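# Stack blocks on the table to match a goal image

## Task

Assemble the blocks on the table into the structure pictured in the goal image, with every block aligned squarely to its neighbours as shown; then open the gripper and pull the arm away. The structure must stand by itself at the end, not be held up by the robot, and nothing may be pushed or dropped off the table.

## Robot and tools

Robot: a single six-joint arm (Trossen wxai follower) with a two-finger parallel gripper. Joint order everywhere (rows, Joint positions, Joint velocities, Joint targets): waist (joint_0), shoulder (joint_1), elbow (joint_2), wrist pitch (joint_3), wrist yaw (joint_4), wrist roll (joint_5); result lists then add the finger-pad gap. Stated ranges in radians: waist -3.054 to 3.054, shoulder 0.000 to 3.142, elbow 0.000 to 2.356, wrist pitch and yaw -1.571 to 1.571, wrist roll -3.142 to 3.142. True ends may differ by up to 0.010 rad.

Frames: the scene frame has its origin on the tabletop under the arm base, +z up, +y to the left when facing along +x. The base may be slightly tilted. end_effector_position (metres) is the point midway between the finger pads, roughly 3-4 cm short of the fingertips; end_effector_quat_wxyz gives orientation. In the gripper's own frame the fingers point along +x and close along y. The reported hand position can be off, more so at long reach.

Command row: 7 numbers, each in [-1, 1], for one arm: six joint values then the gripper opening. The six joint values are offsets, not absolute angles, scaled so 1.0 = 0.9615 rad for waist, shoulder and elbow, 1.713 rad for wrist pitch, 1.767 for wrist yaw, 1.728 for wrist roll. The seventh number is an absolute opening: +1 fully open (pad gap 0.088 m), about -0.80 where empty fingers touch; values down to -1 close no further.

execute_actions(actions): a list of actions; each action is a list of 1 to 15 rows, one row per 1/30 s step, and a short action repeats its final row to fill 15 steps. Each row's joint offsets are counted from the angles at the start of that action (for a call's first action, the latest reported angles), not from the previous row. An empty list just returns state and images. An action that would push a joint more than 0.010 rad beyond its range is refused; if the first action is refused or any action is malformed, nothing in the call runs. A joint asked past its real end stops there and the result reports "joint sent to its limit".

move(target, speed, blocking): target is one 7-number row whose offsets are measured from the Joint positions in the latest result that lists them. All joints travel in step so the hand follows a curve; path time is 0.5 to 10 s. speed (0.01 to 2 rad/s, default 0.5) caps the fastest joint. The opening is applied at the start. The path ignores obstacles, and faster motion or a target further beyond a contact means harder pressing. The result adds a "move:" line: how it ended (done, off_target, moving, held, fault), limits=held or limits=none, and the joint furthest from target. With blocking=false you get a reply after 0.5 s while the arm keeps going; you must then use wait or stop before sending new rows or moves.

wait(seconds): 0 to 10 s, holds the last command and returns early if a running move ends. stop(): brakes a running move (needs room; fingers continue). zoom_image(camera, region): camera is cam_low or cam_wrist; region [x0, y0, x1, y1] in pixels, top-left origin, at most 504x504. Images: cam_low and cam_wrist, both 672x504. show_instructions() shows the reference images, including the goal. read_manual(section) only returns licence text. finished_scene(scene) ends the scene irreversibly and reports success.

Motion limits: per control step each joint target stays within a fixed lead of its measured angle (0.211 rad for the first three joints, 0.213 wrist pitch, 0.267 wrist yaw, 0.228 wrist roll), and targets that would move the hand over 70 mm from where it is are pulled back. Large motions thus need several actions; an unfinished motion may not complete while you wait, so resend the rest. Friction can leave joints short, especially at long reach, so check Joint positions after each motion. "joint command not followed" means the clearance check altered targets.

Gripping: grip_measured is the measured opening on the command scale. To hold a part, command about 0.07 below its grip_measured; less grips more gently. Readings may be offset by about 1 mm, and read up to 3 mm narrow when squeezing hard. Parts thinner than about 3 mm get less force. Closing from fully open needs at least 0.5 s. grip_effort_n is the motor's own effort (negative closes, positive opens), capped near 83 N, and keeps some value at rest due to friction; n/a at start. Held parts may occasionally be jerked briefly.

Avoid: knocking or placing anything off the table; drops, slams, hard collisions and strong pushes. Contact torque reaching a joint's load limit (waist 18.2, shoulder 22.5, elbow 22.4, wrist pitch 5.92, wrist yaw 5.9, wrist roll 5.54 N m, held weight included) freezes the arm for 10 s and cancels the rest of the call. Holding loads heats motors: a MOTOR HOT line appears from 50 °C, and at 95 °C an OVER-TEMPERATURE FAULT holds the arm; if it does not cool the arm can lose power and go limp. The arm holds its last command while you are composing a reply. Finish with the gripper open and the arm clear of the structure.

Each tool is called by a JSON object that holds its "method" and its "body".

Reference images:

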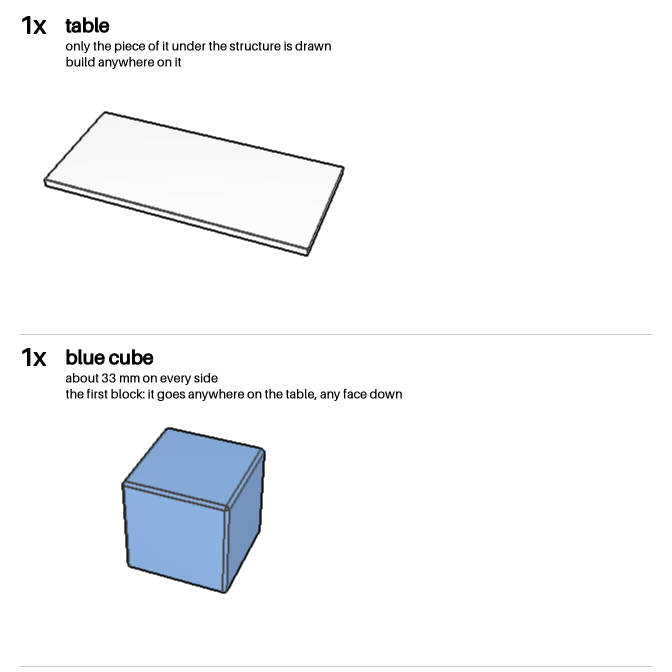

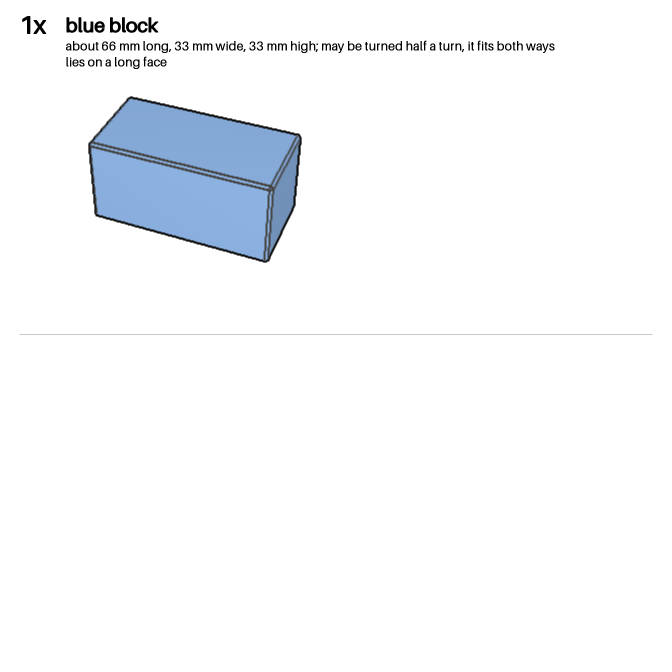

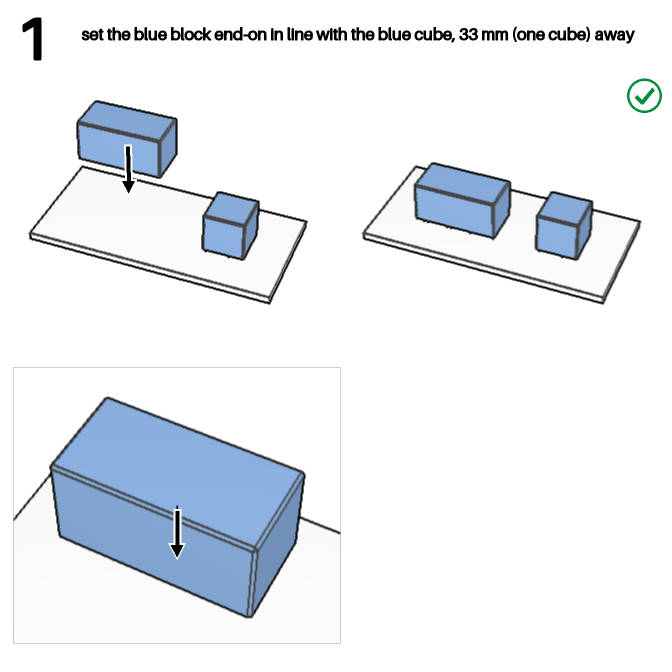

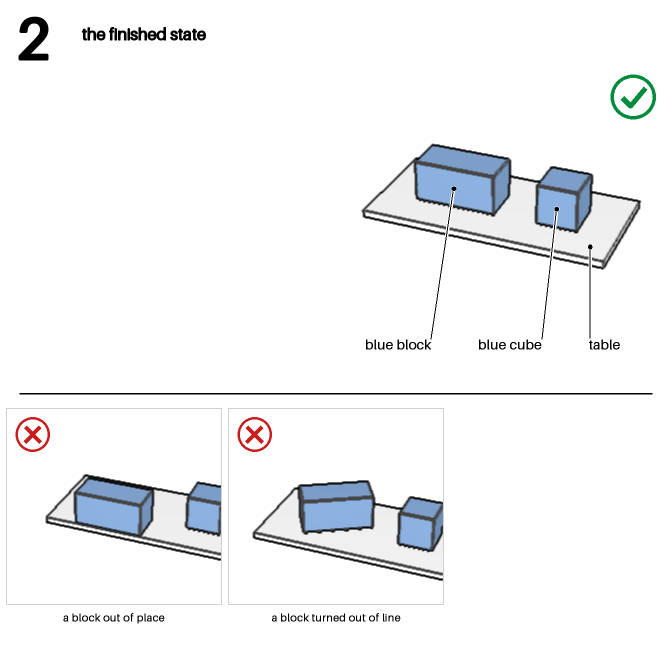

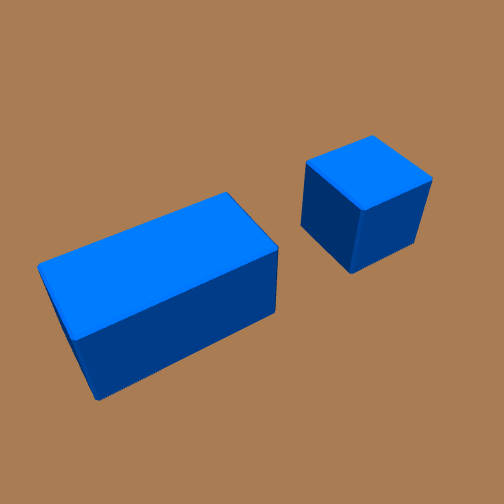

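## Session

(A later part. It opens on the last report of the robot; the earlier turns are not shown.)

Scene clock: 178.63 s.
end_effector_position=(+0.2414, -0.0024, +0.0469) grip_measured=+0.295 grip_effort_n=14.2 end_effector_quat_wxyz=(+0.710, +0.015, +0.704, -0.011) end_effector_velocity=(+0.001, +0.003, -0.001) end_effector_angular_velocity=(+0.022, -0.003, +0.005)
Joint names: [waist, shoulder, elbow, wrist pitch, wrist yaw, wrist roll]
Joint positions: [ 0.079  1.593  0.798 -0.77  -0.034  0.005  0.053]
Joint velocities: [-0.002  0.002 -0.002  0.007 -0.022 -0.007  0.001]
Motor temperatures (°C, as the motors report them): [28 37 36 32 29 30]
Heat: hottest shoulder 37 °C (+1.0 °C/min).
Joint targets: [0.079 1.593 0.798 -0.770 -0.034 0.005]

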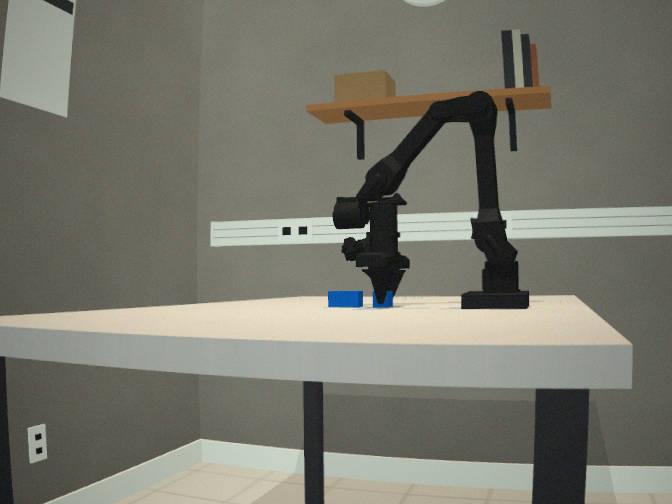

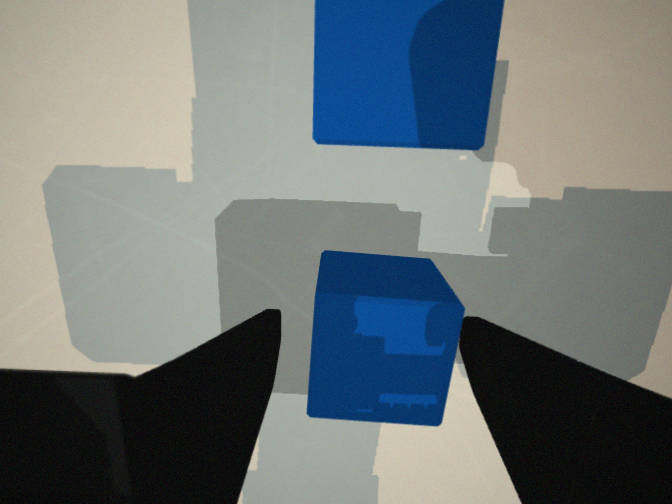

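{"method": "execute_actions", "body": {"actions": [[[0,0,0,0,0,-0.022,0.1],[0,0,0,0,0,-0.022,0.05],[0,0,0,0,0,-0.022,0.02],[0,0,0,0,0,-0.022,0],[0,0,0,0,0,-0.022,-0.02],[0,0,0,0,0,-0.022,-0.04],[0,0,0,0,0,-0.022,-0.06],[0,0,0,0,0,-0.022,-0.08],[0,0,0,0,0,-0.022,-0.1],[0,0,0,0,0,-0.022,-0.12],[0,0,0,0,0,-0.022,-0.135]],[[0,0,0,0,0,0,-0.13],[0,0,0,0,0,0,-0.13],[0,0,0,0,0,0,-0.13],[0,0,0,0,0,0,-0.12],[0,0,0,0,0,0,-0.11],[0,0,0,0,0,0,-0.1],[0,0,0,0,0,0,-0.09],[0,0,0,0,0,0,-0.08],[0,0,0,0,0,0,-0.07],[0,0,0,0,0,0,-0.06],[0,0,0,0,0,0,-0.05],[0,0,0,0,0,0,-0.04],[0,0,0,0,0,0,-0.03],[0,0,0,0,0,0,-0.02],[0,0,0,0,0,0,0]],[[0,0,0,0,0,0.022,0.3]]]}}

Scene clock: 186.10 s.
end_effector_position=(+0.2414, -0.0024, +0.0469) grip_measured=+0.295 grip_effort_n=14.2 end_effector_quat_wxyz=(+0.710, +0.016, +0.704, -0.011) end_effector_velocity=(-0.001, -0.001, -0.001) end_effector_angular_velocity=(+0.007, -0.003, +0.000)
Joint names: [waist, shoulder, elbow, wrist pitch, wrist yaw, wrist roll]
Joint positions: [ 0.079  1.593  0.798 -0.77  -0.034  0.005  0.053]
Joint velocities: [-0.007 -0.002 -0.007  0.007 -0.007 -0.007  0.001]
Motor temperatures (°C, as the motors report them): [28 37 35 32 29 30]
Heat: hottest shoulder 37 °C (+2.0 °C/min).
Joint targets: [0.079 1.593 0.798 -0.770 -0.034 0.012]

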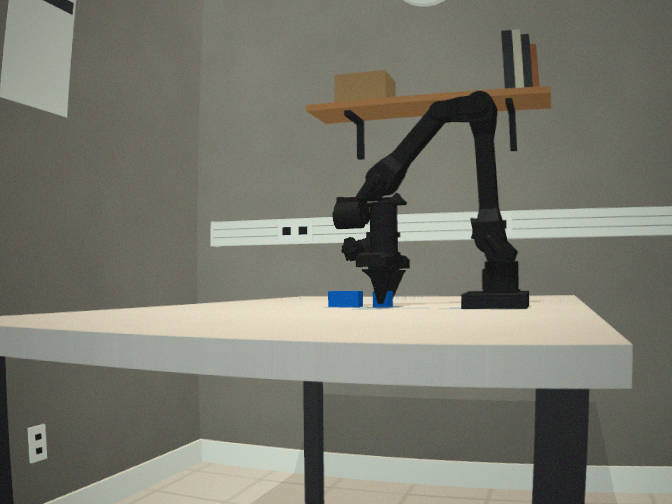

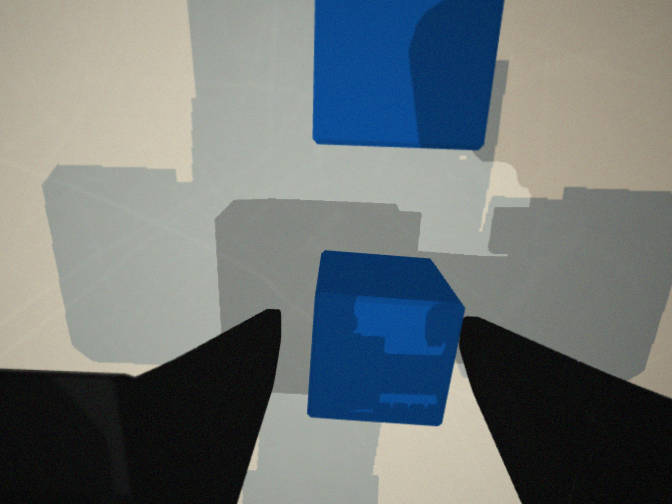

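{"method": "execute_actions", "body": {"actions": [[[0,0,0,0,0,0,0.05],[0,0,0,0,0,0,0.02],[0,0,0,0,0,0,0],[0,0,0,0,0,0,-0.03],[0,0,0,0,0,0,-0.06],[0,0,0,0,0,0,-0.09],[0,0,0,0,0,0,-0.12],[0,0,0,0,0,0,-0.15],[0,0,0,0,0,0,-0.18],[0,0,0,0,0,0,-0.21]],[[0,0,0,0,0,-0.022,-0.21]],[[0,0,0,0,0,0,-0.18],[0,0,0,0,0,0,-0.17],[0,0,0,0,0,0,-0.16],[0,0,0,0,0,0,-0.15],[0,0,0,0,0,0,-0.14],[0,0,0,0,0,0,-0.13],[0,0,0,0,0,0,-0.12],[0,0,0,0,0,0,-0.11],[0,0,0,0,0,0,-0.1],[0,0,0,0,0,0,-0.09],[0,0,0,0,0,0,-0.08],[0,0,0,0,0,0,-0.07],[0,0,0,0,0,0,-0.06],[0,0,0,0,0,0,-0.04],[0,0,0,0,0,0,0]],[[0,0,0,0,0,0.022,0.3]]]}}

Scene clock: 193.90 s.
end_effector_position=(+0.2412, -0.0024, +0.0469) grip_measured=+0.295 grip_effort_n=14.7 end_effector_quat_wxyz=(+0.710, +0.016, +0.704, -0.012) end_effector_velocity=(+0.001, +0.000, +0.001) end_effector_angular_velocity=(+0.007, -0.013, +0.005)
Joint names: [waist, shoulder, elbow, wrist pitch, wrist yaw, wrist roll]
Joint positions: [ 0.079  1.593  0.798 -0.771 -0.034  0.005  0.053]
Joint velocities: [-0.002 -0.007 -0.002  0.007 -0.007 -0.007  0.001]
Motor temperatures (°C, as the motors report them): [28 37 35 32 29 30]
Heat: hottest shoulder 37 °C (+1.0 °C/min).
Joint targets: [0.079 1.593 0.798 -0.771 -0.034 0.012]

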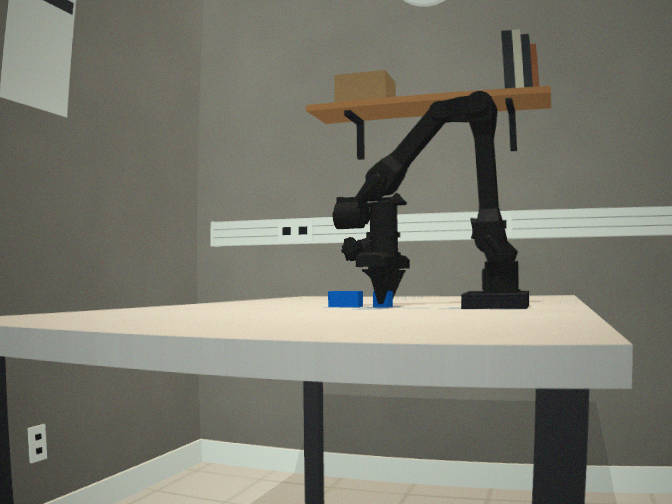

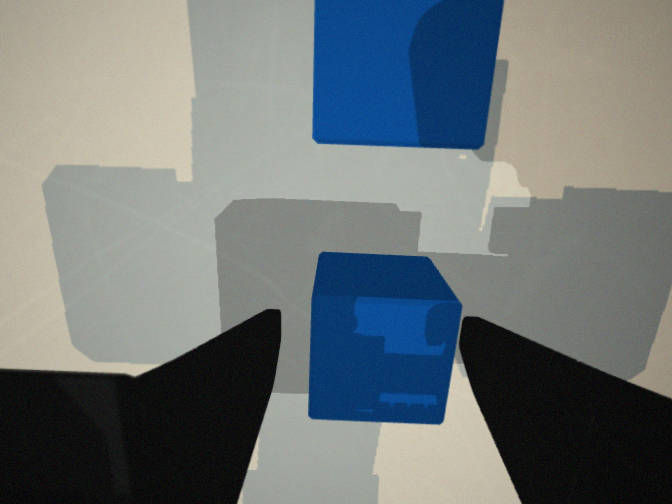

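{"method": "move", "body": {"target": [0,-0.27,0.42,-0.37,0,0,0.6], "speed": 0.8}}

{"method": "zoom_image", "body": {"camera": "cam_wrist", "region": [230,0,490,260]}}

{"method": "zoom_image", "body": {"camera": "cam_low", "region": [320,270,400,320]}}

Scene clock: 197.90 s.
end_effector_position=(+0.2147, +0.0027, +0.1957) grip_measured=+0.597 grip_effort_n=14.2 end_effector_quat_wxyz=(+0.715, +0.016, +0.699, -0.012) end_effector_velocity=(-0.001, +0.003, +0.001) end_effector_angular_velocity=(+0.022, +0.002, +0.005)
Joint names: [waist, shoulder, elbow, wrist pitch, wrist yaw, wrist roll]
Joint positions: [ 0.079  1.34   1.191 -1.403 -0.034  0.006  0.068]
Joint velocities: [-0.002 -0.002  0.002 -0.007 -0.022 -0.007 -0.   ]
Motor temperatures (°C, as the motors report them): [28 37 36 32 29 30]
Heat: hottest shoulder 37 °C (+1.0 °C/min).
Joint targets: [0.079 1.334 1.202 -1.405 -0.034 0.005]
move: off_target; limits=none; farthest joint: the elbow, 0.011 radians from its target (0.404 radians at the start)

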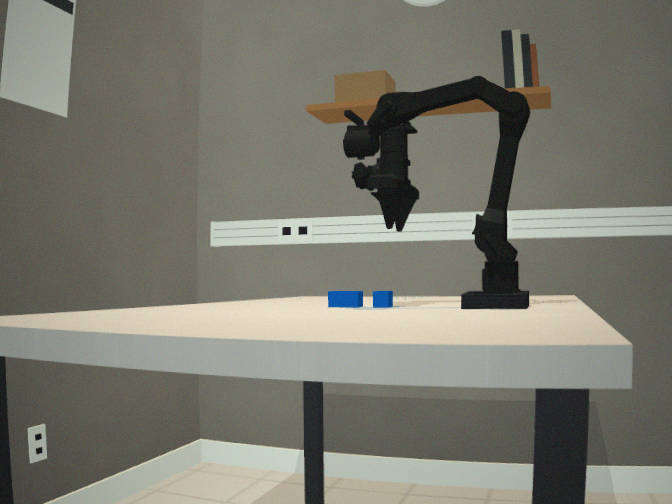

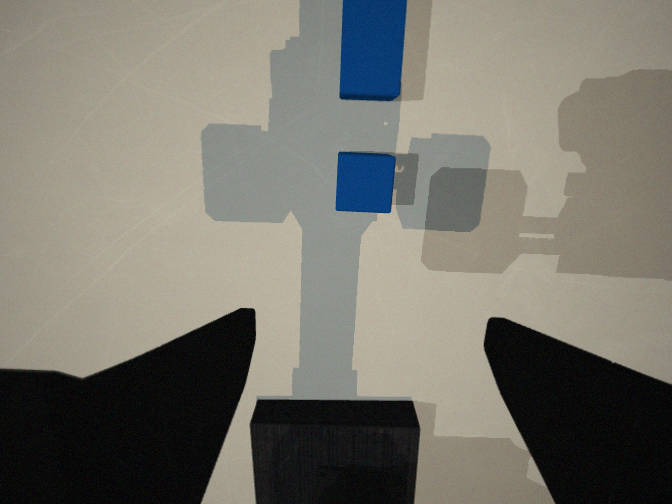

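Region (230, 0, 490, 260) of cam_wrist's 672x504 image, scaled by 1.938, with more detail than that image has.

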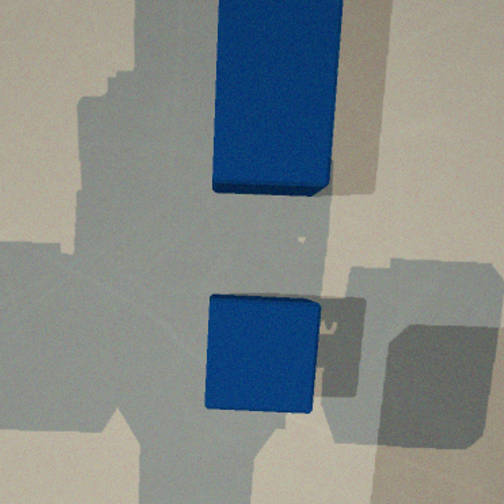

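Region (320, 270, 400, 320) of cam_low's 672x504 image, scaled by 6.300, with more detail than that image has; it fills the top 315 rows of this view, and the rest is white.

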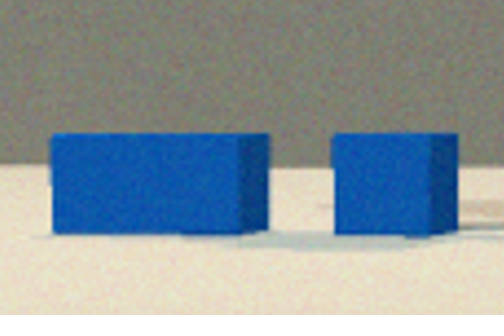

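{"method": "finished_scene", "body": {"scene": 1}}

The scene is finished: the task was done.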